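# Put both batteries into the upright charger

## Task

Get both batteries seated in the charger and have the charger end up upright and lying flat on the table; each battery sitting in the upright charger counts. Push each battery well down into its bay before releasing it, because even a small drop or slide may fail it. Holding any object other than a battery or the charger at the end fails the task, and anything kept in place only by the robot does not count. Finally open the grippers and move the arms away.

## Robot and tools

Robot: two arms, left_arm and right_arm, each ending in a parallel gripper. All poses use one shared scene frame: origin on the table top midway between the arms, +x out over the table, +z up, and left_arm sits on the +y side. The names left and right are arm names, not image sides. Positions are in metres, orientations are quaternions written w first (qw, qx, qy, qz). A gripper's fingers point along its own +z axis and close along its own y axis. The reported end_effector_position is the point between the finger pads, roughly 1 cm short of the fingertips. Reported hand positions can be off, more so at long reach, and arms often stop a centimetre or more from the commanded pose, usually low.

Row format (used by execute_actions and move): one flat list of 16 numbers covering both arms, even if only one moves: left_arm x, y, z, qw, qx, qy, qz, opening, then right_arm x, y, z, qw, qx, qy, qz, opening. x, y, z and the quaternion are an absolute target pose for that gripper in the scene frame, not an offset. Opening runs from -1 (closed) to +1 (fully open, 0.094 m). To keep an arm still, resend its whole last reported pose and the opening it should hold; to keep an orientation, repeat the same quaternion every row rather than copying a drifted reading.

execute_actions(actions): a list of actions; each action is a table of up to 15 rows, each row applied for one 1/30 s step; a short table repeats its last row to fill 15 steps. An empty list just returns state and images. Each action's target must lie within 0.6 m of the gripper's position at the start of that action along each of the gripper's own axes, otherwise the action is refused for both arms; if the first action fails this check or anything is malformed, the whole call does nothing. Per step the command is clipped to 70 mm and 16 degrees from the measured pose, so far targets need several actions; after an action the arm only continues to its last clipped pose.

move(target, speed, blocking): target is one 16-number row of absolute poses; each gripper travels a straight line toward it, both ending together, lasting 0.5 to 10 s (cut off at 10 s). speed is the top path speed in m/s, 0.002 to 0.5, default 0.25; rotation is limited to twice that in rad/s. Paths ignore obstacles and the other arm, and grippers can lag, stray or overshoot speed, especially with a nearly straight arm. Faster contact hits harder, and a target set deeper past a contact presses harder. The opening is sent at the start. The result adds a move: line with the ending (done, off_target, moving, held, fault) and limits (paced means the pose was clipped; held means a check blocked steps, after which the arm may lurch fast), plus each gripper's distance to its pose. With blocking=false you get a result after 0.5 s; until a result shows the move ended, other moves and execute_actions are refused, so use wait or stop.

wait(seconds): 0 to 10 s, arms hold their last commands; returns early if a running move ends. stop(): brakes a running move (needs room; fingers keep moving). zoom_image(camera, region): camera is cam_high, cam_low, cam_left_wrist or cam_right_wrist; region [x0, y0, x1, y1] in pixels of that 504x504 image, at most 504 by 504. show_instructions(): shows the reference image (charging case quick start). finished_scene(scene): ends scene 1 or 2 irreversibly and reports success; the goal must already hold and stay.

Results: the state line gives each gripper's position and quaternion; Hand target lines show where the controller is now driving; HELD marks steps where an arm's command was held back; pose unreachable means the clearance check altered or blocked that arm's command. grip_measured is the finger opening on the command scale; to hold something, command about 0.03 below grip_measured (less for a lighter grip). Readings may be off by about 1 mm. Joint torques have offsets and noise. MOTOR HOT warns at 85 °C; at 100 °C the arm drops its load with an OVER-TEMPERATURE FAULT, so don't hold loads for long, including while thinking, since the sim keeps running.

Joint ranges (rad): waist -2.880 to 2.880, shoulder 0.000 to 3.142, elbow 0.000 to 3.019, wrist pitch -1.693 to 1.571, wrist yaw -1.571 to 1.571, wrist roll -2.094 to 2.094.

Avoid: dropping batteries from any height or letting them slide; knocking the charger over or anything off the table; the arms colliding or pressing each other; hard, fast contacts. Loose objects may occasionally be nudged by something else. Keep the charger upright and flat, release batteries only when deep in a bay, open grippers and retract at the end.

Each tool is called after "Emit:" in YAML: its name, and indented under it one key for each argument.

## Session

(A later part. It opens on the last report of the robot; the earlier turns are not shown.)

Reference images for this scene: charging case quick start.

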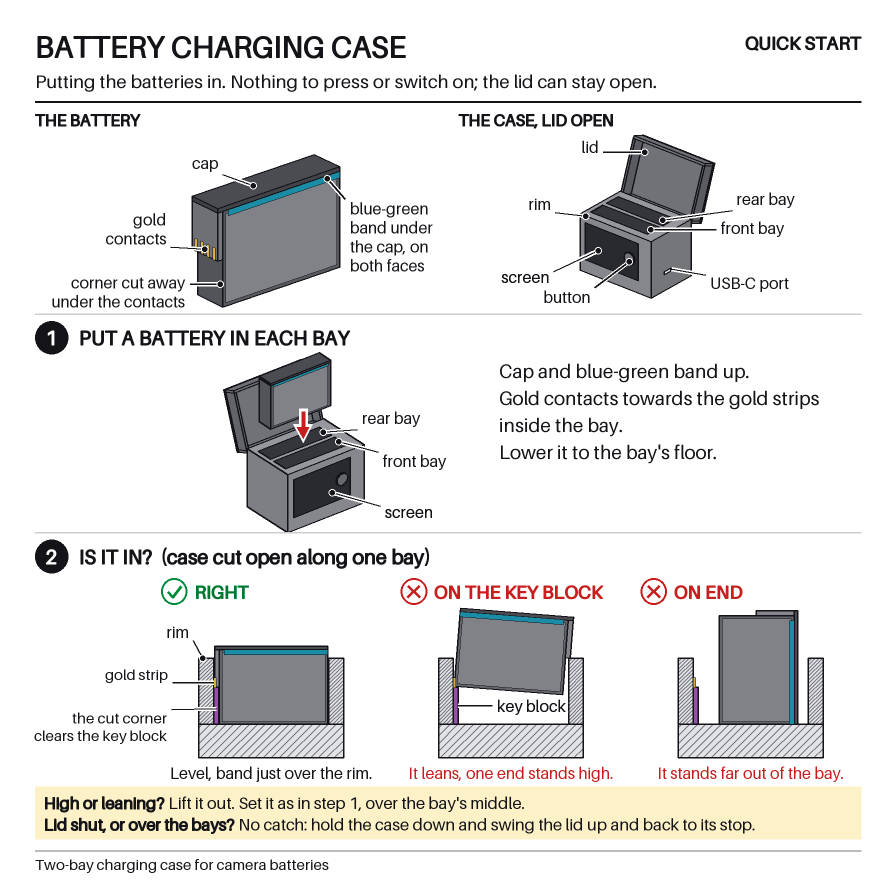

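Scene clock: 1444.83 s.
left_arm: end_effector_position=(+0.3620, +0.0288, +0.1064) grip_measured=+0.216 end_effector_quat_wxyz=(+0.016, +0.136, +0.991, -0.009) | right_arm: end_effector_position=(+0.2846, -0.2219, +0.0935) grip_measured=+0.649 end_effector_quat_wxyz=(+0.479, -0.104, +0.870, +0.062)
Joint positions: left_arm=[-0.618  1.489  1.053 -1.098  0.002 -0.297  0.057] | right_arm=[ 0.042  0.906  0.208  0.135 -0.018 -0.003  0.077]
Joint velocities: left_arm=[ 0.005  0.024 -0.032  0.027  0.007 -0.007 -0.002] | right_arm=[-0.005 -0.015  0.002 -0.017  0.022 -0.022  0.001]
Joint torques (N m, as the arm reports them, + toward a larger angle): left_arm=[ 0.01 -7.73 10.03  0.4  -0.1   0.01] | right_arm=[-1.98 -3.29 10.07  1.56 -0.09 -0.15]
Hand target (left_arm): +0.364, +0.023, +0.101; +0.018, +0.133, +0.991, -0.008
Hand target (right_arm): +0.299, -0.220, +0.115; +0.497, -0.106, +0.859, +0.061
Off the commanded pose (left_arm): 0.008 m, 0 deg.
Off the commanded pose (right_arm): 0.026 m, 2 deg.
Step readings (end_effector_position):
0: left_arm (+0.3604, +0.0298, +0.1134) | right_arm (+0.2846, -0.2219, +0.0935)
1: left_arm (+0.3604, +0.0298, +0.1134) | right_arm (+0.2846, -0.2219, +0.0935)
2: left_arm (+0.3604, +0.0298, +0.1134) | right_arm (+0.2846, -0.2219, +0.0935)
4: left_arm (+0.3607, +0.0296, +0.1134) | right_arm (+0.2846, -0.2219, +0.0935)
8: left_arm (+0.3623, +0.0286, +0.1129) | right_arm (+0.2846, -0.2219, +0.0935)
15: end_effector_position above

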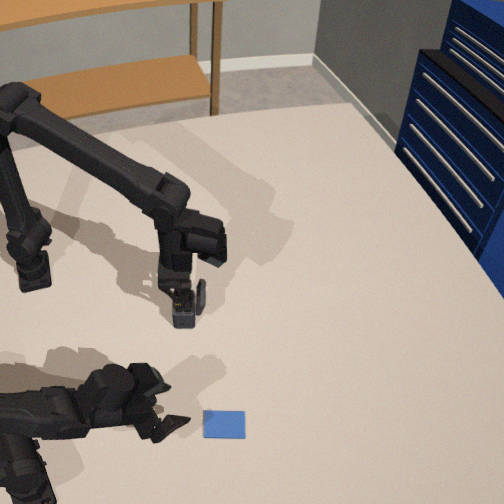

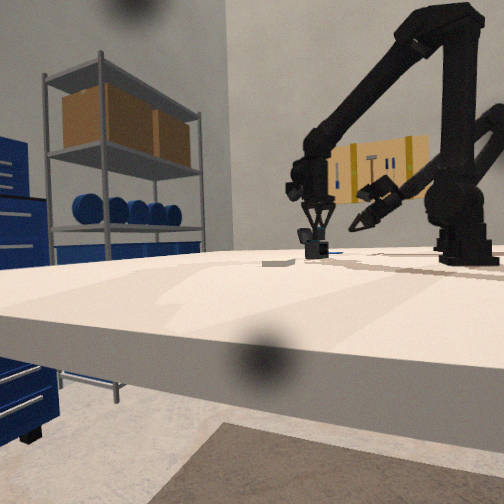

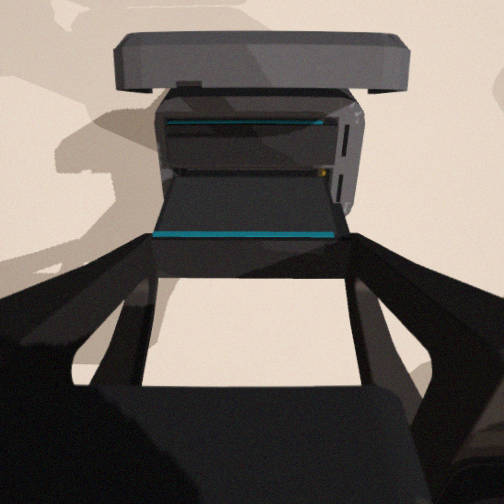

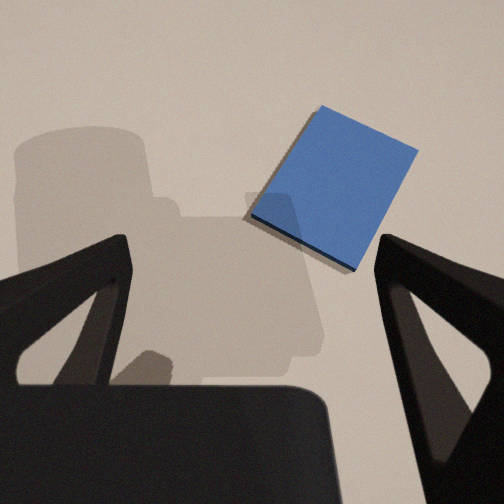

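Emit:
execute_actions:
  actions: []

Scene clock: 1451.83 s.
left_arm: end_effector_position=(+0.3619, +0.0289, +0.1047) grip_measured=+0.216 end_effector_quat_wxyz=(+0.015, +0.136, +0.991, -0.008) | right_arm: end_effector_position=(+0.2846, -0.2219, +0.0935) grip_measured=+0.649 end_effector_quat_wxyz=(+0.479, -0.104, +0.870, +0.062)
Joint positions: left_arm=[-0.618  1.492  1.051 -1.096  0.002 -0.298  0.057] | right_arm=[ 0.042  0.906  0.208  0.135 -0.018 -0.003  0.077]
Joint velocities: left_arm=[ 0.005 -0.005 -0.007 -0.012 -0.051 -0.007 -0.001] | right_arm=[-0.005 -0.005  0.012  0.002  0.007 -0.007 -0.   ]
Joint torques (N m, as the arm reports them, + toward a larger angle): left_arm=[-0.03 -7.56 10.14  0.46 -0.1  -0.04] | right_arm=[-2.   -3.31 10.05  1.55 -0.09 -0.15]
Hand target (left_arm): +0.364, +0.023, +0.101; +0.018, +0.133, +0.991, -0.008
Hand target (right_arm): +0.299, -0.220, +0.115; +0.497, -0.106, +0.859, +0.061
Off the commanded pose (left_arm): 0.007 m, 0 deg.
Off the commanded pose (right_arm): 0.026 m, 2 deg.

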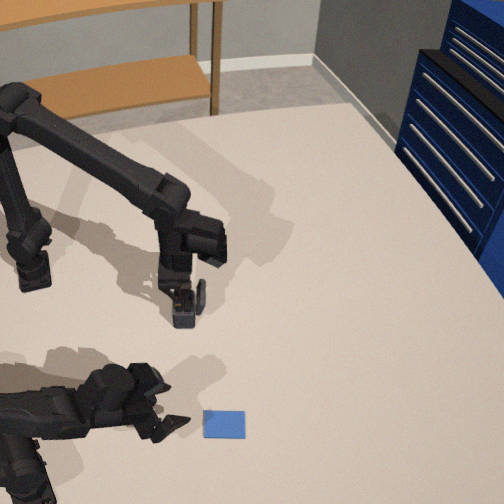

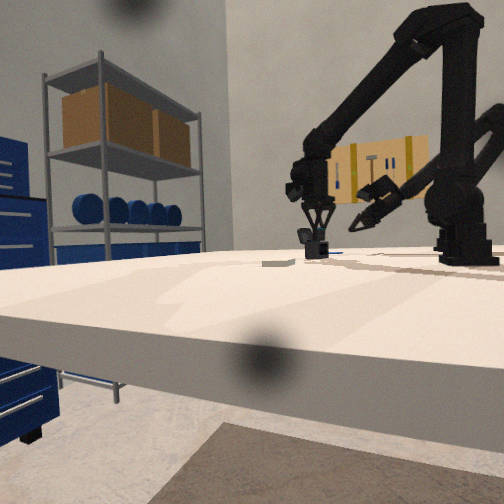

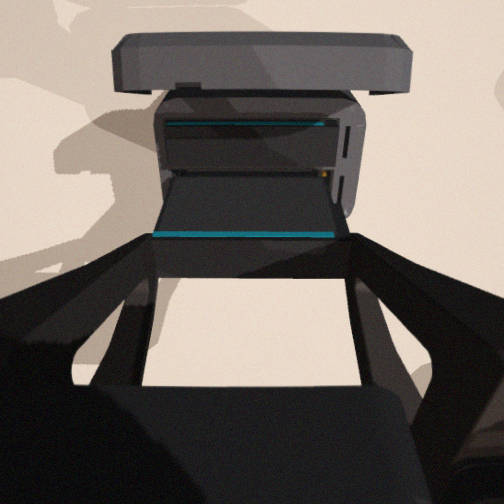

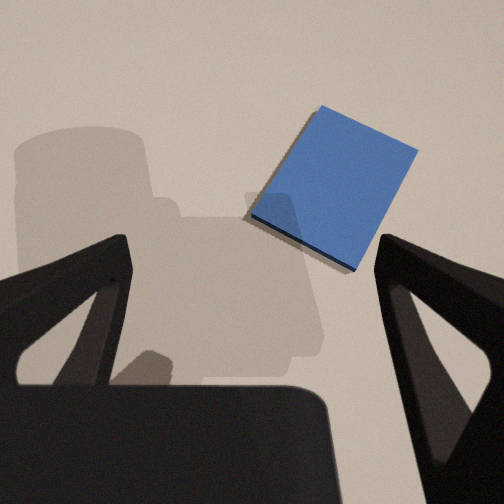

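Emit:
zoom_image:
  camera: "cam_left_wrist"
  region: [150, 120, 260, 230]

Emit:
zoom_image:
  camera: "cam_left_wrist"
  region: [260, 120, 370, 230]

Emit:
zoom_image:
  camera: "cam_low"
  region: [290, 210, 346, 266]

Region (150, 120, 260, 230) of cam_left_wrist's 504x504 image, scaled by 4.582, with more detail than that image has.

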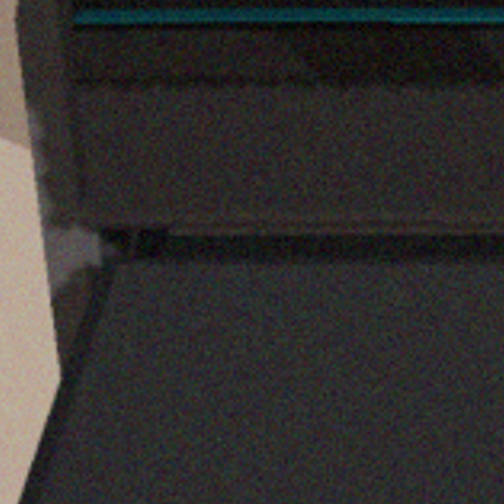

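Region (260, 120, 370, 230) of cam_left_wrist's 504x504 image, scaled by 4.582, with more detail than that image has.

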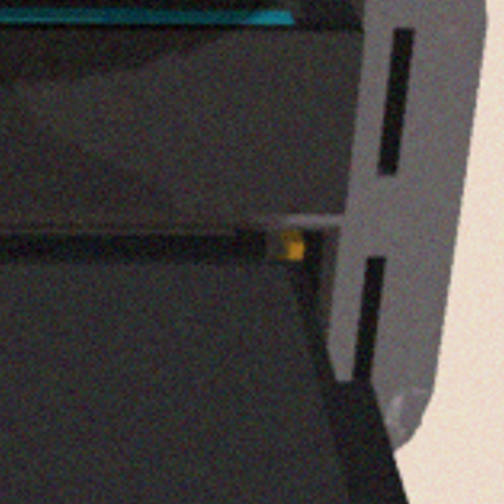

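Region (290, 210, 346, 266) of cam_low's 504x504 image, scaled by 9.000, with more detail than that image has.

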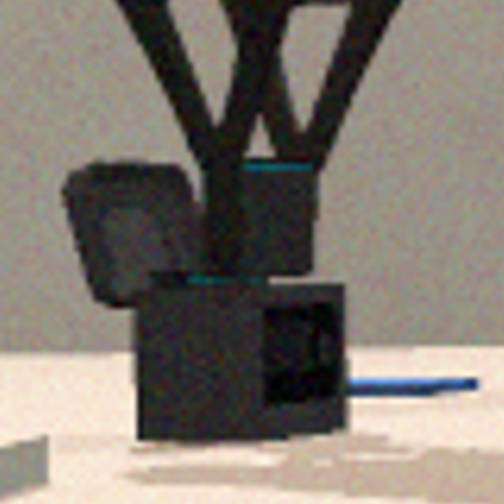

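Emit:
execute_actions:
  actions:
    - [[0.36453,0.02333,0.10095,0.0183,0.1331,0.9911,-0.0081,0.18,0.3,-0.22,0.115,0.4963,-0.1056,0.8595,0.061,0.65],[0.36453,0.02333,0.1007,0.0183,0.1331,0.9911,-0.0081,0.18,0.3,-0.22,0.115,0.4963,-0.1056,0.8595,0.061,0.65],[0.36453,0.02333,0.10045,0.0183,0.1331,0.9911,-0.0081,0.18,0.3,-0.22,0.115,0.4963,-0.1056,0.8595,0.061,0.65],[0.36453,0.02333,0.1002,0.0183,0.1331,0.9911,-0.0081,0.18,0.3,-0.22,0.115,0.4963,-0.1056,0.8595,0.061,0.65],[0.36453,0.02333,0.09995,0.0183,0.1331,0.9911,-0.0081,0.18,0.3,-0.22,0.115,0.4963,-0.1056,0.8595,0.061,0.65],[0.36453,0.02333,0.0997,0.0183,0.1331,0.9911,-0.0081,0.18,0.3,-0.22,0.115,0.4963,-0.1056,0.8595,0.061,0.65],[0.36453,0.02333,0.09945,0.0183,0.1331,0.9911,-0.0081,0.18,0.3,-0.22,0.115,0.4963,-0.1056,0.8595,0.061,0.65],[0.36453,0.02333,0.0992,0.0183,0.1331,0.9911,-0.0081,0.18,0.3,-0.22,0.115,0.4963,-0.1056,0.8595,0.061,0.65],[0.36453,0.02333,0.09895,0.0183,0.1331,0.9911,-0.0081,0.18,0.3,-0.22,0.115,0.4963,-0.1056,0.8595,0.061,0.65],[0.36453,0.02333,0.0987,0.0183,0.1331,0.9911,-0.0081,0.18,0.3,-0.22,0.115,0.4963,-0.1056,0.8595,0.061,0.65],[0.36453,0.02333,0.09845,0.0183,0.1331,0.9911,-0.0081,0.18,0.3,-0.22,0.115,0.4963,-0.1056,0.8595,0.061,0.65],[0.36453,0.02333,0.0982,0.0183,0.1331,0.9911,-0.0081,0.18,0.3,-0.22,0.115,0.4963,-0.1056,0.8595,0.061,0.65],[0.36453,0.02333,0.09795,0.0183,0.1331,0.9911,-0.0081,0.18,0.3,-0.22,0.115,0.4963,-0.1056,0.8595,0.061,0.65],[0.36453,0.02333,0.0977,0.0183,0.1331,0.9911,-0.0081,0.18,0.3,-0.22,0.115,0.4963,-0.1056,0.8595,0.061,0.65],[0.36453,0.02333,0.09745,0.0183,0.1331,0.9911,-0.0081,0.18,0.3,-0.22,0.115,0.4963,-0.1056,0.8595,0.061,0.65]]
    - [[0.36453,0.02333,0.0972,0.0183,0.1331,0.9911,-0.0081,0.18,0.3,-0.22,0.115,0.4963,-0.1056,0.8595,0.061,0.65],[0.36453,0.02333,0.09695,0.0183,0.1331,0.9911,-0.0081,0.18,0.3,-0.22,0.115,0.4963,-0.1056,0.8595,0.061,0.65],[0.36453,0.02333,0.0967,0.0183,0.1331,0.9911,-0.0081,0.18,0.3,-0.22,0.115,0.4963,-0.1056,0.8595,0.061,0.65],[0.36453,0.02333,0.09645,0.0183,0.1331,0.9911,-0.0081,0.18,0.3,-0.22,0.115,0.4963,-0.1056,0.8595,0.061,0.65],[0.36453,0.02333,0.0962,0.0183,0.1331,0.9911,-0.0081,0.18,0.3,-0.22,0.115,0.4963,-0.1056,0.8595,0.061,0.65],[0.36453,0.02333,0.09595,0.0183,0.1331,0.9911,-0.0081,0.18,0.3,-0.22,0.115,0.4963,-0.1056,0.8595,0.061,0.65],[0.36453,0.02333,0.0957,0.0183,0.1331,0.9911,-0.0081,0.18,0.3,-0.22,0.115,0.4963,-0.1056,0.8595,0.061,0.65],[0.36453,0.02333,0.09545,0.0183,0.1331,0.9911,-0.0081,0.18,0.3,-0.22,0.115,0.4963,-0.1056,0.8595,0.061,0.65],[0.36453,0.02333,0.0952,0.0183,0.1331,0.9911,-0.0081,0.18,0.3,-0.22,0.115,0.4963,-0.1056,0.8595,0.061,0.65],[0.36453,0.02333,0.09495,0.0183,0.1331,0.9911,-0.0081,0.18,0.3,-0.22,0.115,0.4963,-0.1056,0.8595,0.061,0.65],[0.36453,0.02333,0.0947,0.0183,0.1331,0.9911,-0.0081,0.18,0.3,-0.22,0.115,0.4963,-0.1056,0.8595,0.061,0.65],[0.36453,0.02333,0.09445,0.0183,0.1331,0.9911,-0.0081,0.18,0.3,-0.22,0.115,0.4963,-0.1056,0.8595,0.061,0.65],[0.36453,0.02333,0.0942,0.0183,0.1331,0.9911,-0.0081,0.18,0.3,-0.22,0.115,0.4963,-0.1056,0.8595,0.061,0.65],[0.36453,0.02333,0.09395,0.0183,0.1331,0.9911,-0.0081,0.18,0.3,-0.22,0.115,0.4963,-0.1056,0.8595,0.061,0.65],[0.36453,0.02333,0.0937,0.0183,0.1331,0.9911,-0.0081,0.18,0.3,-0.22,0.115,0.4963,-0.1056,0.8595,0.061,0.65]]

Scene clock: 1476.20 s.
left_arm: end_effector_position=(+0.3623, +0.0286, +0.0991) grip_measured=+0.216 end_effector_quat_wxyz=(+0.017, +0.136, +0.991, -0.009) | right_arm: end_effector_position=(+0.2846, -0.2219, +0.0935) grip_measured=+0.649 end_effector_quat_wxyz=(+0.479, -0.104, +0.870, +0.062)
Joint positions: left_arm=[-0.618  1.498  1.041 -1.077  0.002 -0.298  0.057] | right_arm=[ 0.042  0.906  0.208  0.135 -0.018 -0.003  0.077]
Joint velocities: left_arm=[ 0.005 -0.005  0.007 -0.002  0.007 -0.037 -0.001] | right_arm=[-0.005 -0.005 -0.012  0.032 -0.022  0.007  0.   ]
Joint torques (N m, as the arm reports them, + toward a larger angle): left_arm=[-0.01 -7.37 10.08  0.3  -0.09 -0.04] | right_arm=[-2.03 -3.32 10.06  1.56 -0.09 -0.16]
Hand target (left_arm): +0.364, +0.023, +0.094; +0.018, +0.133, +0.991, -0.008
Hand target (right_arm): +0.299, -0.220, +0.115; +0.497, -0.106, +0.859, +0.061
Off the commanded pose (left_arm): 0.008 m, 0 deg.
Off the commanded pose (right_arm): 0.026 m, 2 deg.
Step readings (end_effector_position; steps 1 to 15: 1st action; 16 to 30: 2nd action):
0: left_arm (+0.3619, +0.0289, +0.1047) | right_arm (+0.2846, -0.2219, +0.0935)
1: left_arm (+0.3619, +0.0289, +0.1047) | right_arm (+0.2846, -0.2219, +0.0935)
2: left_arm (+0.3619, +0.0289, +0.1047) | right_arm (+0.2846, -0.2219, +0.0935)
4: left_arm (+0.3621, +0.0287, +0.1047) | right_arm (+0.2846, -0.2219, +0.0935)
8: left_arm (+0.3628, +0.0283, +0.1047) | right_arm (+0.2846, -0.2219, +0.0935)
15: left_arm (+0.3629, +0.0282, +0.1036) | right_arm (+0.2846, -0.2219, +0.0935)
16: left_arm (+0.3626, +0.0284, +0.1031) | right_arm (+0.2846, -0.2219, +0.0935)
17: left_arm (+0.3625, +0.0285, +0.1027) | right_arm (+0.2846, -0.2219, +0.0935)
19: left_arm (+0.3622, +0.0287, +0.1017) | right_arm (+0.2846, -0.2219, +0.0935)
23: left_arm (+0.3621, +0.0287, +0.1004) | right_arm (+0.2846, -0.2219, +0.0935)
30: end_effector_position above

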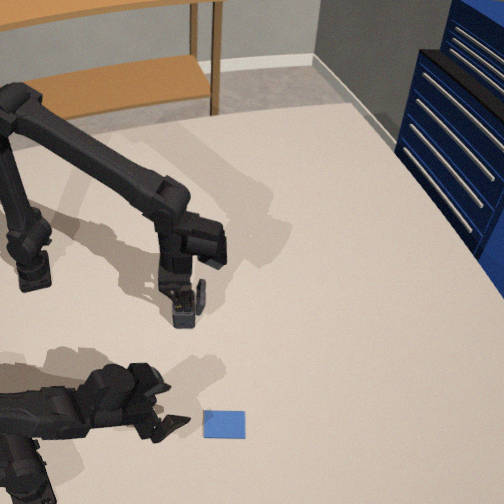

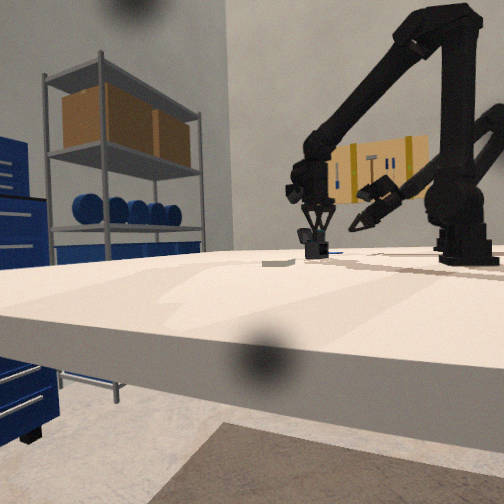

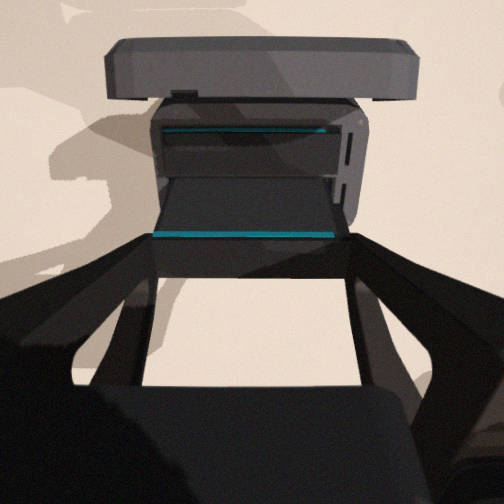

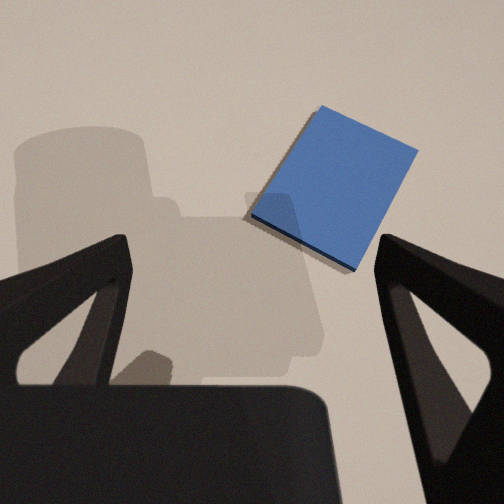

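Emit:
execute_actions:
  actions: []

Emit:
zoom_image:
  camera: "cam_left_wrist"
  region: [150, 120, 260, 230]

Emit:
zoom_image:
  camera: "cam_left_wrist"
  region: [260, 120, 370, 230]

Scene clock: 1478.33 s.
left_arm: end_effector_position=(+0.3623, +0.0286, +0.0984) grip_measured=+0.216 end_effector_quat_wxyz=(+0.016, +0.136, +0.991, -0.009) | right_arm: end_effector_position=(+0.2846, -0.2219, +0.0935) grip_measured=+0.649 end_effector_quat_wxyz=(+0.479, -0.104, +0.870, +0.062)
Joint positions: left_arm=[-0.618  1.499  1.04  -1.075  0.002 -0.298  0.057] | right_arm=[ 0.042  0.906  0.208  0.135 -0.018 -0.003  0.077]
Joint velocities: left_arm=[-0.005  0.005 -0.007 -0.032  0.022 -0.066  0.001] | right_arm=[-0.005 -0.005 -0.007 -0.012  0.007  0.022  0.   ]
Joint torques (N m, as the arm reports them, + toward a larger angle): left_arm=[-0.02 -7.46  9.97  0.49 -0.09 -0.04] | right_arm=[-2.06 -3.27 10.06  1.56 -0.09 -0.15]
Hand target (left_arm): +0.364, +0.023, +0.094; +0.018, +0.133, +0.991, -0.008
Hand target (right_arm): +0.299, -0.220, +0.115; +0.497, -0.106, +0.859, +0.061
Off the commanded pose (left_arm): 0.007 m, 0 deg.
Off the commanded pose (right_arm): 0.026 m, 2 deg.

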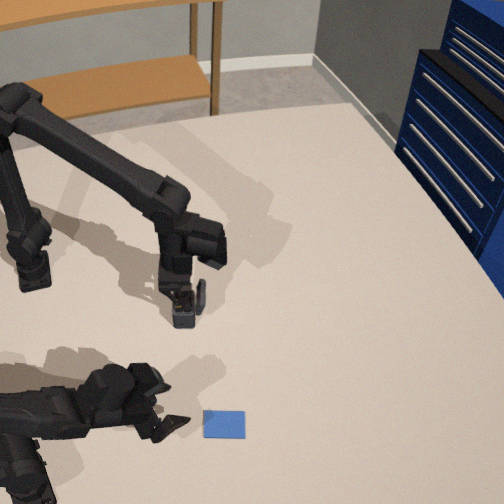

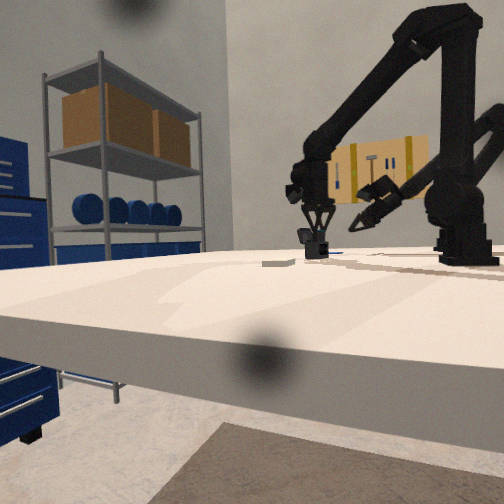

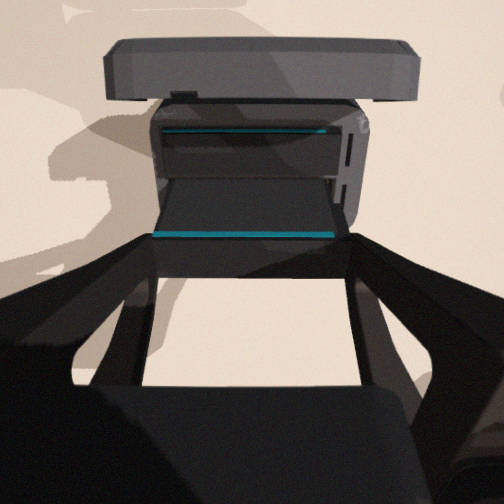

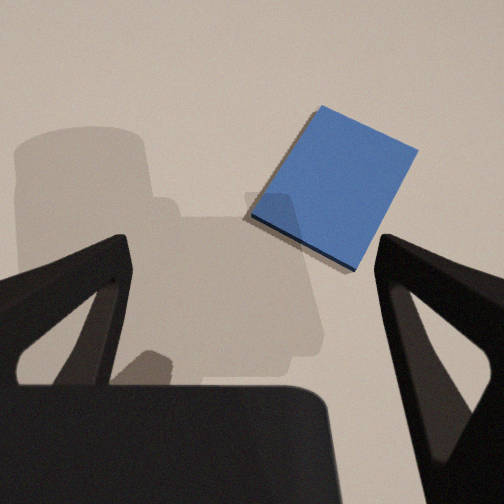

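Region (150, 120, 260, 230) of cam_left_wrist's 504x504 image, scaled by 4.582, with more detail than that image has.

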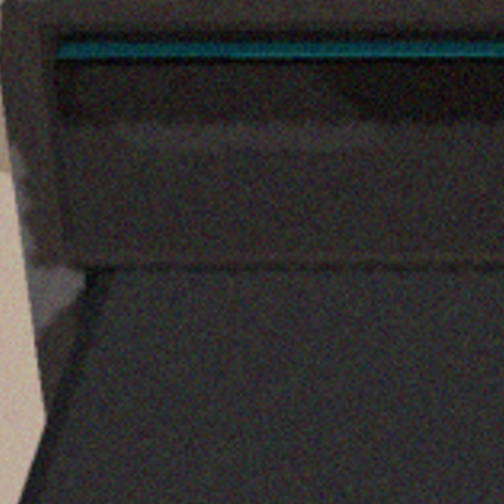

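Region (260, 120, 370, 230) of cam_left_wrist's 504x504 image, scaled by 4.582, with more detail than that image has.

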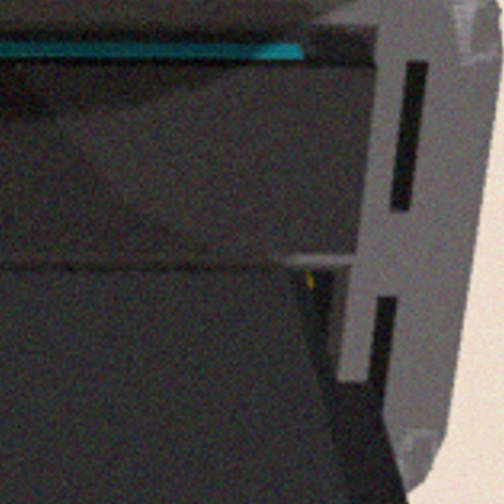

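Emit:
execute_actions:
  actions:
    - [[0.36444,0.02338,0.0933,0.018,0.1331,0.9911,-0.008,0.18,0.3,-0.22,0.115,0.4963,-0.1056,0.8595,0.061,0.65],[0.36436,0.02344,0.0929,0.0177,0.1331,0.9911,-0.0078,0.18,0.3,-0.22,0.115,0.4963,-0.1056,0.8595,0.061,0.65],[0.36428,0.02349,0.0925,0.0174,0.1331,0.9911,-0.0077,0.18,0.3,-0.22,0.115,0.4963,-0.1056,0.8595,0.061,0.65],[0.36419,0.02354,0.0921,0.0171,0.1331,0.9911,-0.0076,0.18,0.3,-0.22,0.115,0.4963,-0.1056,0.8595,0.061,0.65],[0.36411,0.0236,0.0917,0.0168,0.1331,0.9911,-0.0074,0.18,0.3,-0.22,0.115,0.4963,-0.1056,0.8595,0.061,0.65],[0.36402,0.02365,0.0913,0.0165,0.1331,0.9911,-0.0073,0.18,0.3,-0.22,0.115,0.4963,-0.1056,0.8595,0.061,0.65],[0.36402,0.02365,0.0909,0.0165,0.1331,0.9911,-0.0073,0.18,0.3,-0.22,0.115,0.4963,-0.1056,0.8595,0.061,0.65],[0.36402,0.02365,0.0905,0.0165,0.1331,0.9911,-0.0073,0.18,0.3,-0.22,0.115,0.4963,-0.1056,0.8595,0.061,0.65],[0.36402,0.02365,0.0901,0.0165,0.1331,0.9911,-0.0073,0.18,0.3,-0.22,0.115,0.4963,-0.1056,0.8595,0.061,0.65],[0.36411,0.0236,0.0897,0.0168,0.1331,0.9911,-0.0074,0.18,0.3,-0.22,0.115,0.4963,-0.1056,0.8595,0.061,0.65],[0.36419,0.02354,0.0893,0.0171,0.1331,0.9911,-0.0076,0.18,0.3,-0.22,0.115,0.4963,-0.1056,0.8595,0.061,0.65],[0.36428,0.02349,0.0889,0.0174,0.1331,0.9911,-0.0077,0.18,0.3,-0.22,0.115,0.4963,-0.1056,0.8595,0.061,0.65],[0.36436,0.02344,0.0885,0.0177,0.1331,0.9911,-0.0078,0.18,0.3,-0.22,0.115,0.4963,-0.1056,0.8595,0.061,0.65],[0.36444,0.02338,0.0881,0.018,0.1331,0.9911,-0.008,0.18,0.3,-0.22,0.115,0.4963,-0.1056,0.8595,0.061,0.65],[0.36453,0.02333,0.0877,0.0183,0.1331,0.9911,-0.0081,0.18,0.3,-0.22,0.115,0.4963,-0.1056,0.8595,0.061,0.65]]
    - [[0.36453,0.02333,0.0873,0.0183,0.1331,0.9911,-0.0081,0.18,0.3,-0.22,0.115,0.4963,-0.1056,0.8595,0.061,0.65],[0.36453,0.02333,0.0869,0.0183,0.1331,0.9911,-0.0081,0.18,0.3,-0.22,0.115,0.4963,-0.1056,0.8595,0.061,0.65],[0.36453,0.02333,0.0865,0.0183,0.1331,0.9911,-0.0081,0.18,0.3,-0.22,0.115,0.4963,-0.1056,0.8595,0.061,0.65],[0.36453,0.02333,0.0861,0.0183,0.1331,0.9911,-0.0081,0.18,0.3,-0.22,0.115,0.4963,-0.1056,0.8595,0.061,0.65],[0.36453,0.02333,0.0857,0.0183,0.1331,0.9911,-0.0081,0.18,0.3,-0.22,0.115,0.4963,-0.1056,0.8595,0.061,0.65],[0.36453,0.02333,0.0853,0.0183,0.1331,0.9911,-0.0081,0.18,0.3,-0.22,0.115,0.4963,-0.1056,0.8595,0.061,0.65],[0.36453,0.02333,0.0849,0.0183,0.1331,0.9911,-0.0081,0.18,0.3,-0.22,0.115,0.4963,-0.1056,0.8595,0.061,0.65],[0.36453,0.02333,0.0845,0.0183,0.1331,0.9911,-0.0081,0.18,0.3,-0.22,0.115,0.4963,-0.1056,0.8595,0.061,0.65],[0.36453,0.02333,0.0841,0.0183,0.1331,0.9911,-0.0081,0.18,0.3,-0.22,0.115,0.4963,-0.1056,0.8595,0.061,0.65],[0.36453,0.02333,0.0837,0.0183,0.1331,0.9911,-0.0081,0.18,0.3,-0.22,0.115,0.4963,-0.1056,0.8595,0.061,0.65],[0.36453,0.02333,0.0833,0.0183,0.1331,0.9911,-0.0081,0.18,0.3,-0.22,0.115,0.4963,-0.1056,0.8595,0.061,0.65],[0.36453,0.02333,0.0829,0.0183,0.1331,0.9911,-0.0081,0.18,0.3,-0.22,0.115,0.4963,-0.1056,0.8595,0.061,0.65],[0.36453,0.02333,0.0825,0.0183,0.1331,0.9911,-0.0081,0.18,0.3,-0.22,0.115,0.4963,-0.1056,0.8595,0.061,0.65],[0.36453,0.02333,0.0821,0.0183,0.1331,0.9911,-0.0081,0.18,0.3,-0.22,0.115,0.4963,-0.1056,0.8595,0.061,0.65],[0.36453,0.02333,0.0817,0.0183,0.1331,0.9911,-0.0081,0.18,0.3,-0.22,0.115,0.4963,-0.1056,0.8595,0.061,0.65]]
    - [[0.36453,0.02333,0.0813,0.0183,0.1331,0.9911,-0.0081,0.18,0.3,-0.22,0.115,0.4963,-0.1056,0.8595,0.061,0.65],[0.36453,0.02333,0.0809,0.0183,0.1331,0.9911,-0.0081,0.18,0.3,-0.22,0.115,0.4963,-0.1056,0.8595,0.061,0.65],[0.36453,0.02333,0.0805,0.0183,0.1331,0.9911,-0.0081,0.18,0.3,-0.22,0.115,0.4963,-0.1056,0.8595,0.061,0.65],[0.36453,0.02333,0.0801,0.0183,0.1331,0.9911,-0.0081,0.18,0.3,-0.22,0.115,0.4963,-0.1056,0.8595,0.061,0.65],[0.36453,0.02333,0.0797,0.0183,0.1331,0.9911,-0.0081,0.18,0.3,-0.22,0.115,0.4963,-0.1056,0.8595,0.061,0.65],[0.36453,0.02333,0.0793,0.0183,0.1331,0.9911,-0.0081,0.18,0.3,-0.22,0.115,0.4963,-0.1056,0.8595,0.061,0.65],[0.36453,0.02333,0.0789,0.0183,0.1331,0.9911,-0.0081,0.18,0.3,-0.22,0.115,0.4963,-0.1056,0.8595,0.061,0.65],[0.36453,0.02333,0.0785,0.0183,0.1331,0.9911,-0.0081,0.18,0.3,-0.22,0.115,0.4963,-0.1056,0.8595,0.061,0.65],[0.36453,0.02333,0.0781,0.0183,0.1331,0.9911,-0.0081,0.18,0.3,-0.22,0.115,0.4963,-0.1056,0.8595,0.061,0.65],[0.36453,0.02333,0.0777,0.0183,0.1331,0.9911,-0.0081,0.18,0.3,-0.22,0.115,0.4963,-0.1056,0.8595,0.061,0.65],[0.36453,0.02333,0.0773,0.0183,0.1331,0.9911,-0.0081,0.18,0.3,-0.22,0.115,0.4963,-0.1056,0.8595,0.061,0.65],[0.36453,0.02333,0.0769,0.0183,0.1331,0.9911,-0.0081,0.18,0.3,-0.22,0.115,0.4963,-0.1056,0.8595,0.061,0.65],[0.36453,0.02333,0.0765,0.0183,0.1331,0.9911,-0.0081,0.18,0.3,-0.22,0.115,0.4963,-0.1056,0.8595,0.061,0.65],[0.36453,0.02333,0.0761,0.0183,0.1331,0.9911,-0.0081,0.18,0.3,-0.22,0.115,0.4963,-0.1056,0.8595,0.061,0.65],[0.36453,0.02333,0.0757,0.0183,0.1331,0.9911,-0.0081,0.18,0.3,-0.22,0.115,0.4963,-0.1056,0.8595,0.061,0.65]]

Scene clock: 1511.80 s.
left_arm: end_effector_position=(+0.3626, +0.0285, +0.0814) grip_measured=+0.216 end_effector_quat_wxyz=(+0.017, +0.136, +0.991, -0.009) | right_arm: end_effector_position=(+0.2846, -0.2219, +0.0935) grip_measured=+0.649 end_effector_quat_wxyz=(+0.479, -0.104, +0.870, +0.062)
Joint positions: left_arm=[-0.618  1.521  1.016 -1.028  0.002 -0.298  0.057] | right_arm=[ 0.042  0.906  0.208  0.135 -0.018 -0.003  0.077]
Joint velocities: left_arm=[ 0.005  0.005 -0.022  0.017  0.037  0.037  0.   ] | right_arm=[-0.015  0.005 -0.012 -0.007  0.022  0.022 -0.   ]
Joint torques (N m, as the arm reports them, + toward a larger angle): left_arm=[-0.03 -6.87  9.52  0.38 -0.07 -0.04] | right_arm=[-1.99 -3.29 10.05  1.54 -0.08 -0.15]
Hand target (left_arm): +0.364, +0.023, +0.076; +0.018, +0.133, +0.991, -0.008
Hand target (right_arm): +0.299, -0.220, +0.115; +0.497, -0.106, +0.859, +0.061
Off the commanded pose (left_arm): 0.008 m, 0 deg.
Off the commanded pose (right_arm): 0.026 m, 2 deg.
Step readings (end_effector_position; steps 1 to 15: 1st action; 16 to 30: 2nd action; 31 to 45: 3rd action):
0: left_arm (+0.3623, +0.0286, +0.0984) | right_arm (+0.2846, -0.2219, +0.0935)
1: left_arm (+0.3623, +0.0286, +0.0984) | right_arm (+0.2846, -0.2219, +0.0935)
2: left_arm (+0.3623, +0.0286, +0.0984) | right_arm (+0.2846, -0.2219, +0.0935)
4: left_arm (+0.3623, +0.0286, +0.0981) | right_arm (+0.2846, -0.2219, +0.0935)
8: left_arm (+0.3623, +0.0286, +0.0969) | right_arm (+0.2846, -0.2219, +0.0935)
15: left_arm (+0.3621, +0.0287, +0.0930) | right_arm (+0.2846, -0.2219, +0.0935)
16: left_arm (+0.3623, +0.0286, +0.0927) | right_arm (+0.2846, -0.2219, +0.0935)
17: left_arm (+0.3623, +0.0286, +0.0923) | right_arm (+0.2846, -0.2219, +0.0935)
19: left_arm (+0.3624, +0.0285, +0.0916) | right_arm (+0.2846, -0.2219, +0.0935)
23: left_arm (+0.3624, +0.0285, +0.0903) | right_arm (+0.2846, -0.2219, +0.0935)
30: left_arm (+0.3625, +0.0285, +0.0875) | right_arm (+0.2846, -0.2219, +0.0935)
31: left_arm (+0.3624, +0.0285, +0.0870) | right_arm (+0.2846, -0.2219, +0.0935)
32: left_arm (+0.3624, +0.0286, +0.0866) | right_arm (+0.2846, -0.2219, +0.0935)
34: left_arm (+0.3624, +0.0286, +0.0859) | right_arm (+0.2846, -0.2219, +0.0935)
38: left_arm (+0.3625, +0.0286, +0.0842) | right_arm (+0.2846, -0.2219, +0.0935)
45: end_effector_position above

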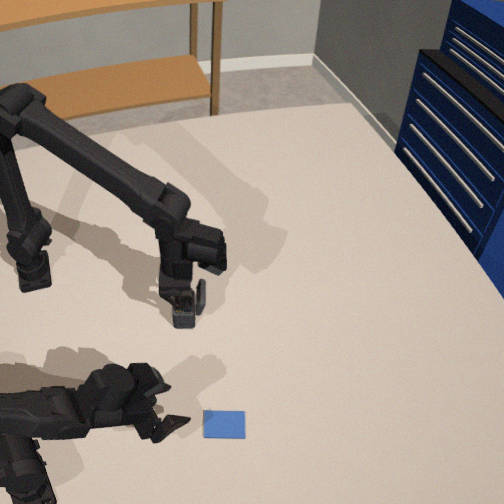

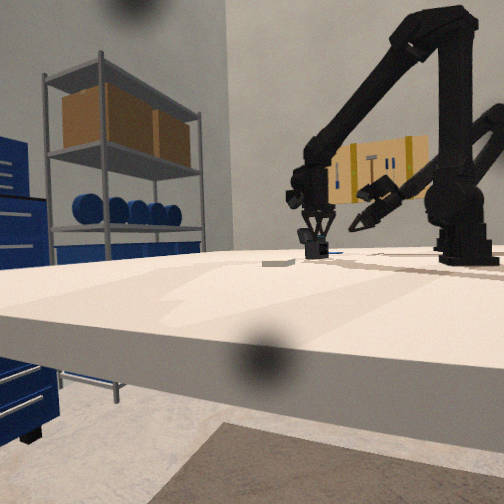

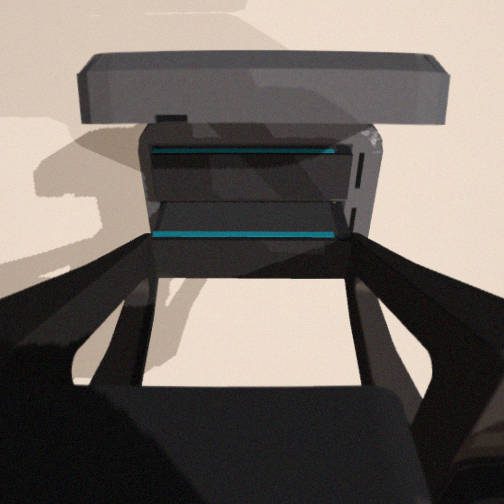

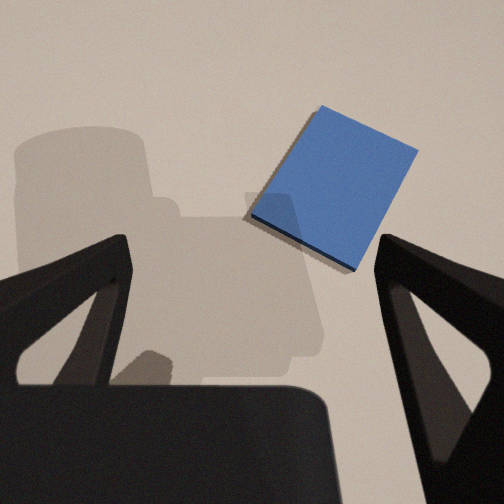

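Emit:
execute_actions:
  actions: []

Emit:
zoom_image:
  camera: "cam_left_wrist"
  region: [130, 140, 250, 260]

Emit:
zoom_image:
  camera: "cam_left_wrist"
  region: [270, 140, 390, 260]

Scene clock: 1513.83 s.
left_arm: end_effector_position=(+0.3626, +0.0285, +0.0802) grip_measured=+0.216 end_effector_quat_wxyz=(+0.016, +0.136, +0.991, -0.008) | right_arm: end_effector_position=(+0.2846, -0.2219, +0.0935) grip_measured=+0.649 end_effector_quat_wxyz=(+0.479, -0.104, +0.870, +0.062)
Joint positions: left_arm=[-0.618  1.523  1.014 -1.025  0.002 -0.298  0.057] | right_arm=[ 0.042  0.906  0.208  0.135 -0.018 -0.003  0.077]
Joint velocities: left_arm=[-0.005 -0.005 -0.012 -0.007 -0.037 -0.007 -0.001] | right_arm=[-0.015 -0.005 -0.007  0.017  0.007 -0.022 -0.   ]
Joint torques (N m, as the arm reports them, + toward a larger angle): left_arm=[-0.05 -7.53  9.7   0.49 -0.08 -0.04] | right_arm=[-2.01 -3.32 10.05  1.54 -0.08 -0.15]
Hand target (left_arm): +0.364, +0.023, +0.076; +0.018, +0.133, +0.991, -0.008
Hand target (right_arm): +0.299, -0.220, +0.115; +0.497, -0.106, +0.859, +0.061
Off the commanded pose (left_arm): 0.007 m, 0 deg.
Off the commanded pose (right_arm): 0.026 m, 2 deg.

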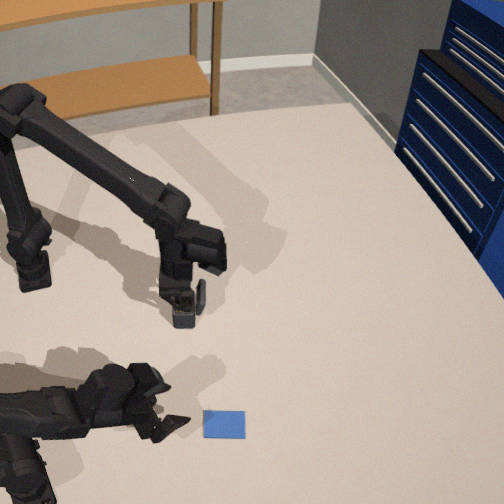

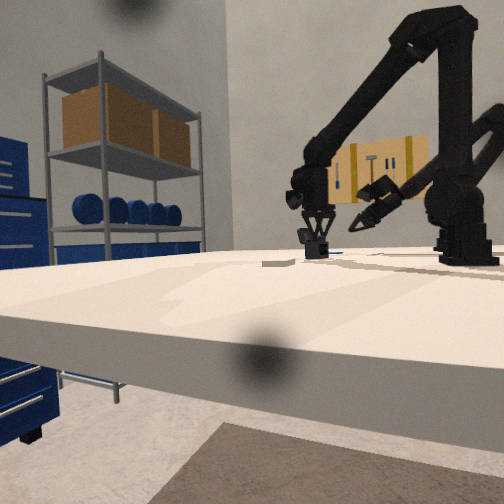

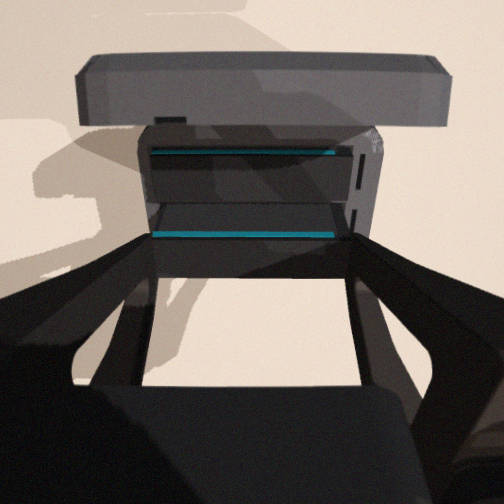

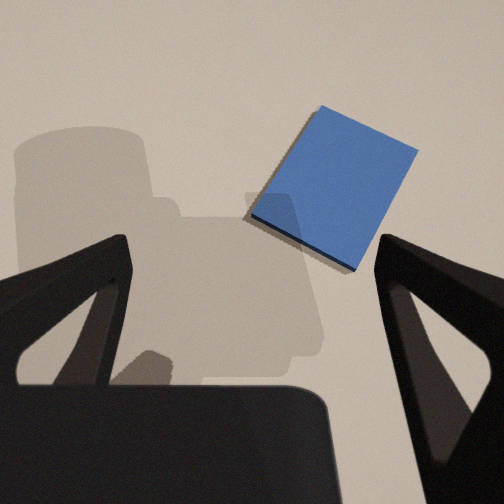

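Region (130, 140, 250, 260) of cam_left_wrist's 504x504 image, scaled by 4.200, with more detail than that image has.

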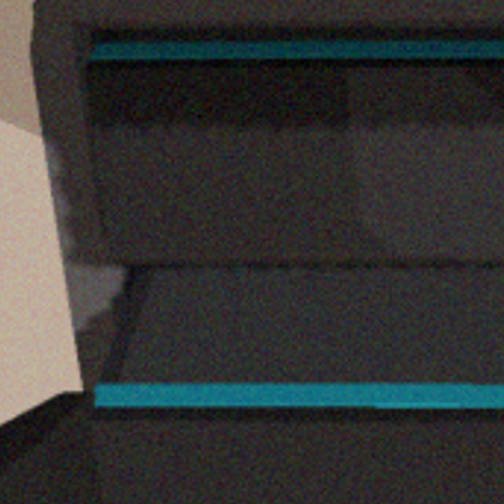

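Region (270, 140, 390, 260) of cam_left_wrist's 504x504 image, scaled by 4.200, with more detail than that image has.

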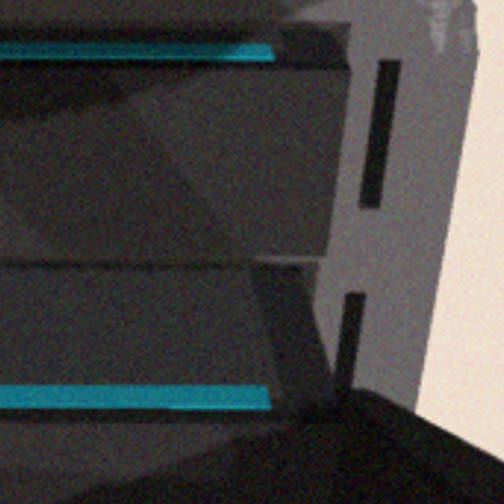

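Emit:
execute_actions:
  actions:
    - [[0.36444,0.02338,0.0753,0.018,0.1331,0.9911,-0.008,0.18,0.3,-0.22,0.115,0.4963,-0.1056,0.8595,0.061,0.65],[0.36436,0.02344,0.0749,0.0177,0.1331,0.9911,-0.0078,0.18,0.3,-0.22,0.115,0.4963,-0.1056,0.8595,0.061,0.65],[0.36428,0.02349,0.0745,0.0174,0.1331,0.9911,-0.0077,0.18,0.3,-0.22,0.115,0.4963,-0.1056,0.8595,0.061,0.65],[0.36419,0.02354,0.0741,0.0171,0.1331,0.9911,-0.0076,0.18,0.3,-0.22,0.115,0.4963,-0.1056,0.8595,0.061,0.65],[0.36411,0.0236,0.0737,0.0168,0.1331,0.9911,-0.0074,0.18,0.3,-0.22,0.115,0.4963,-0.1056,0.8595,0.061,0.65],[0.36402,0.02365,0.0733,0.0165,0.1331,0.9911,-0.0073,0.18,0.3,-0.22,0.115,0.4963,-0.1056,0.8595,0.061,0.65],[0.36402,0.02365,0.0729,0.0165,0.1331,0.9911,-0.0073,0.18,0.3,-0.22,0.115,0.4963,-0.1056,0.8595,0.061,0.65],[0.36402,0.02365,0.0725,0.0165,0.1331,0.9911,-0.0073,0.18,0.3,-0.22,0.115,0.4963,-0.1056,0.8595,0.061,0.65],[0.36402,0.02365,0.0721,0.0165,0.1331,0.9911,-0.0073,0.18,0.3,-0.22,0.115,0.4963,-0.1056,0.8595,0.061,0.65],[0.36408,0.02361,0.0717,0.0168,0.1331,0.9911,-0.0074,0.18,0.3,-0.22,0.115,0.4963,-0.1056,0.8595,0.061,0.65],[0.36414,0.02357,0.0713,0.0171,0.1331,0.9911,-0.0076,0.18,0.3,-0.22,0.115,0.4963,-0.1056,0.8595,0.061,0.65],[0.3642,0.02354,0.0709,0.0174,0.1331,0.9911,-0.0077,0.18,0.3,-0.22,0.115,0.4963,-0.1056,0.8595,0.061,0.65],[0.36426,0.0235,0.0705,0.0177,0.1331,0.9911,-0.0078,0.18,0.3,-0.22,0.115,0.4963,-0.1056,0.8595,0.061,0.65],[0.36431,0.02347,0.0701,0.018,0.1331,0.9911,-0.008,0.18,0.3,-0.22,0.115,0.4963,-0.1056,0.8595,0.061,0.65],[0.36436,0.02344,0.0697,0.0183,0.1331,0.9911,-0.0081,0.18,0.3,-0.22,0.115,0.4963,-0.1056,0.8595,0.061,0.65]]
    - [[0.36436,0.02344,0.0694,0.0183,0.1331,0.9911,-0.0081,0.18,0.3,-0.22,0.115,0.4963,-0.1056,0.8595,0.061,0.65],[0.36436,0.02344,0.0691,0.0183,0.1331,0.9911,-0.0081,0.18,0.3,-0.22,0.115,0.4963,-0.1056,0.8595,0.061,0.65],[0.36436,0.02344,0.0688,0.0183,0.1331,0.9911,-0.0081,0.18,0.3,-0.22,0.115,0.4963,-0.1056,0.8595,0.061,0.65],[0.36436,0.02344,0.0685,0.0183,0.1331,0.9911,-0.0081,0.18,0.3,-0.22,0.115,0.4963,-0.1056,0.8595,0.061,0.65],[0.36436,0.02344,0.0682,0.0183,0.1331,0.9911,-0.0081,0.18,0.3,-0.22,0.115,0.4963,-0.1056,0.8595,0.061,0.65],[0.36436,0.02344,0.0679,0.0183,0.1331,0.9911,-0.0081,0.18,0.3,-0.22,0.115,0.4963,-0.1056,0.8595,0.061,0.65],[0.36436,0.02344,0.0676,0.0183,0.1331,0.9911,-0.0081,0.18,0.3,-0.22,0.115,0.4963,-0.1056,0.8595,0.061,0.65],[0.36436,0.02344,0.0673,0.0183,0.1331,0.9911,-0.0081,0.18,0.3,-0.22,0.115,0.4963,-0.1056,0.8595,0.061,0.65],[0.36436,0.02344,0.067,0.0183,0.1331,0.9911,-0.0081,0.18,0.3,-0.22,0.115,0.4963,-0.1056,0.8595,0.061,0.65],[0.36436,0.02344,0.0667,0.0183,0.1331,0.9911,-0.0081,0.18,0.3,-0.22,0.115,0.4963,-0.1056,0.8595,0.061,0.65],[0.36436,0.02344,0.0664,0.0183,0.1331,0.9911,-0.0081,0.18,0.3,-0.22,0.115,0.4963,-0.1056,0.8595,0.061,0.65],[0.36436,0.02344,0.0661,0.0183,0.1331,0.9911,-0.0081,0.18,0.3,-0.22,0.115,0.4963,-0.1056,0.8595,0.061,0.65],[0.36436,0.02344,0.0658,0.0183,0.1331,0.9911,-0.0081,0.18,0.3,-0.22,0.115,0.4963,-0.1056,0.8595,0.061,0.65],[0.36436,0.02344,0.0655,0.0183,0.1331,0.9911,-0.0081,0.18,0.3,-0.22,0.115,0.4963,-0.1056,0.8595,0.061,0.65],[0.36436,0.02344,0.0652,0.0183,0.1331,0.9911,-0.0081,0.18,0.3,-0.22,0.115,0.4963,-0.1056,0.8595,0.061,0.65]]
    - [[0.36436,0.02344,0.065,0.0183,0.1331,0.9911,-0.0081,0.18,0.3,-0.22,0.115,0.4963,-0.1056,0.8595,0.061,0.65],[0.36436,0.02344,0.0648,0.0183,0.1331,0.9911,-0.0081,0.18,0.3,-0.22,0.115,0.4963,-0.1056,0.8595,0.061,0.65],[0.36436,0.02344,0.0646,0.0183,0.1331,0.9911,-0.0081,0.18,0.3,-0.22,0.115,0.4963,-0.1056,0.8595,0.061,0.65],[0.36436,0.02344,0.0644,0.0183,0.1331,0.9911,-0.0081,0.18,0.3,-0.22,0.115,0.4963,-0.1056,0.8595,0.061,0.65],[0.36436,0.02344,0.0642,0.0183,0.1331,0.9911,-0.0081,0.18,0.3,-0.22,0.115,0.4963,-0.1056,0.8595,0.061,0.65],[0.36436,0.02344,0.064,0.0183,0.1331,0.9911,-0.0081,0.18,0.3,-0.22,0.115,0.4963,-0.1056,0.8595,0.061,0.65],[0.36436,0.02344,0.0638,0.0183,0.1331,0.9911,-0.0081,0.18,0.3,-0.22,0.115,0.4963,-0.1056,0.8595,0.061,0.65],[0.36436,0.02344,0.0636,0.0183,0.1331,0.9911,-0.0081,0.18,0.3,-0.22,0.115,0.4963,-0.1056,0.8595,0.061,0.65],[0.36436,0.02344,0.0634,0.0183,0.1331,0.9911,-0.0081,0.18,0.3,-0.22,0.115,0.4963,-0.1056,0.8595,0.061,0.65],[0.36436,0.02344,0.0632,0.0183,0.1331,0.9911,-0.0081,0.18,0.3,-0.22,0.115,0.4963,-0.1056,0.8595,0.061,0.65],[0.36436,0.02344,0.063,0.0183,0.1331,0.9911,-0.0081,0.18,0.3,-0.22,0.115,0.4963,-0.1056,0.8595,0.061,0.65],[0.36436,0.02344,0.0628,0.0183,0.1331,0.9911,-0.0081,0.18,0.3,-0.22,0.115,0.4963,-0.1056,0.8595,0.061,0.65],[0.36436,0.02344,0.0626,0.0183,0.1331,0.9911,-0.0081,0.18,0.3,-0.22,0.115,0.4963,-0.1056,0.8595,0.061,0.65],[0.36436,0.02344,0.0624,0.0183,0.1331,0.9911,-0.0081,0.18,0.3,-0.22,0.115,0.4963,-0.1056,0.8595,0.061,0.65],[0.36436,0.02344,0.0622,0.0183,0.1331,0.9911,-0.0081,0.18,0.3,-0.22,0.115,0.4963,-0.1056,0.8595,0.061,0.65]]

Scene clock: 1538.63 s.
left_arm: end_effector_position=(+0.3627, +0.0284, +0.0680) grip_measured=+0.216 end_effector_quat_wxyz=(+0.017, +0.136, +0.991, -0.009) | right_arm: end_effector_position=(+0.2846, -0.2219, +0.0935) grip_measured=+0.649 end_effector_quat_wxyz=(+0.479, -0.104, +0.870, +0.062)
Joint positions: left_arm=[-0.618  1.54   0.997 -0.99   0.002 -0.298  0.057] | right_arm=[ 0.042  0.906  0.208  0.135 -0.018 -0.003  0.077]
Joint velocities: left_arm=[-0.005 -0.024  0.012 -0.017  0.007  0.007 -0.001] | right_arm=[-0.005 -0.005 -0.002  0.032  0.037 -0.007  0.   ]
Joint torques (N m, as the arm reports them, + toward a larger angle): left_arm=[-0.26 -7.46  9.38  0.55 -0.08 -0.03] | right_arm=[-2.03 -3.32 10.04  1.54 -0.09 -0.15]
Hand target (left_arm): +0.364, +0.023, +0.062; +0.018, +0.133, +0.991, -0.008
Hand target (right_arm): +0.299, -0.220, +0.115; +0.497, -0.106, +0.859, +0.061
Off the commanded pose (left_arm): 0.008 m, 0 deg.
Off the commanded pose (right_arm): 0.026 m, 2 deg.
Step readings (end_effector_position; steps 1 to 15: 1st action; 16 to 30: 2nd action; 31 to 45: 3rd action):
0: left_arm (+0.3626, +0.0285, +0.0802) | right_arm (+0.2846, -0.2219, +0.0935)
1: left_arm (+0.3626, +0.0285, +0.0802) | right_arm (+0.2846, -0.2219, +0.0935)
2: left_arm (+0.3626, +0.0285, +0.0802) | right_arm (+0.2846, -0.2219, +0.0935)
4: left_arm (+0.3626, +0.0285, +0.0801) | right_arm (+0.2846, -0.2219, +0.0935)
8: left_arm (+0.3626, +0.0285, +0.0792) | right_arm (+0.2846, -0.2219, +0.0935)
15: left_arm (+0.3624, +0.0286, +0.0752) | right_arm (+0.2846, -0.2219, +0.0935)
16: left_arm (+0.3625, +0.0286, +0.0748) | right_arm (+0.2846, -0.2219, +0.0935)
17: left_arm (+0.3624, +0.0286, +0.0744) | right_arm (+0.2846, -0.2219, +0.0935)
19: left_arm (+0.3625, +0.0286, +0.0739) | right_arm (+0.2846, -0.2219, +0.0935)
23: left_arm (+0.3626, +0.0285, +0.0729) | right_arm (+0.2846, -0.2219, +0.0935)
30: left_arm (+0.3626, +0.0285, +0.0710) | right_arm (+0.2846, -0.2219, +0.0935)
31: left_arm (+0.3626, +0.0285, +0.0706) | right_arm (+0.2846, -0.2219, +0.0935)
32: left_arm (+0.3626, +0.0285, +0.0703) | right_arm (+0.2846, -0.2219, +0.0935)
34: left_arm (+0.3626, +0.0285, +0.0696) | right_arm (+0.2846, -0.2219, +0.0935)
38: left_arm (+0.3627, +0.0284, +0.0690) | right_arm (+0.2846, -0.2219, +0.0935)
45: end_effector_position above

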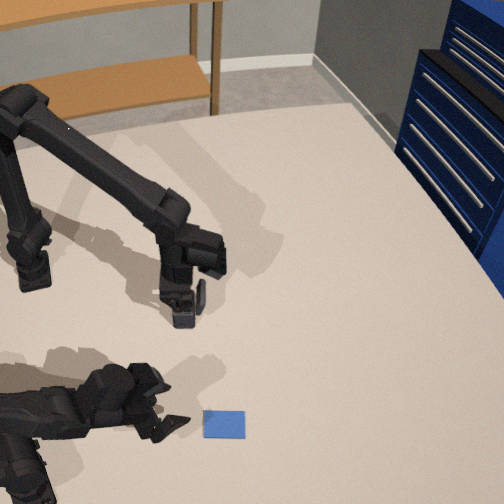

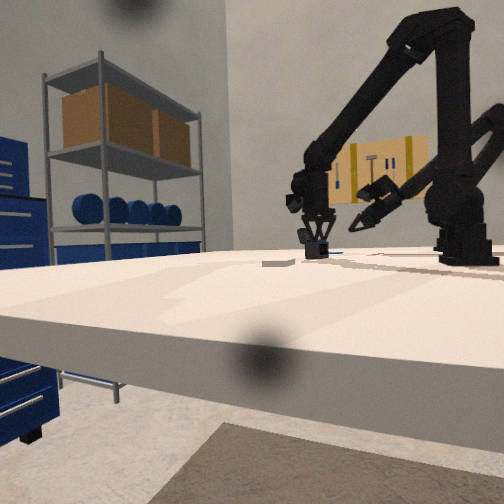

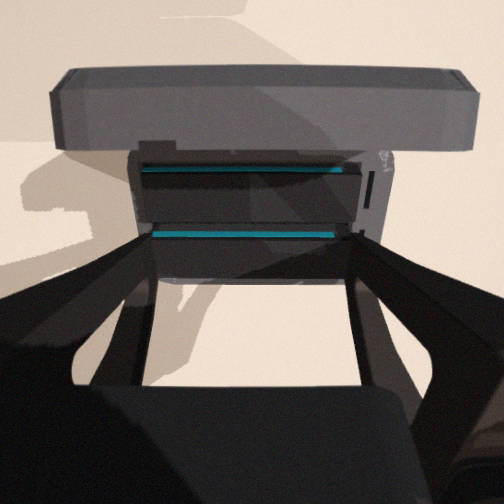

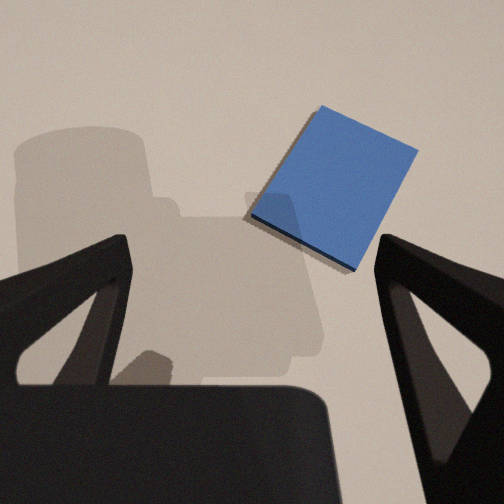

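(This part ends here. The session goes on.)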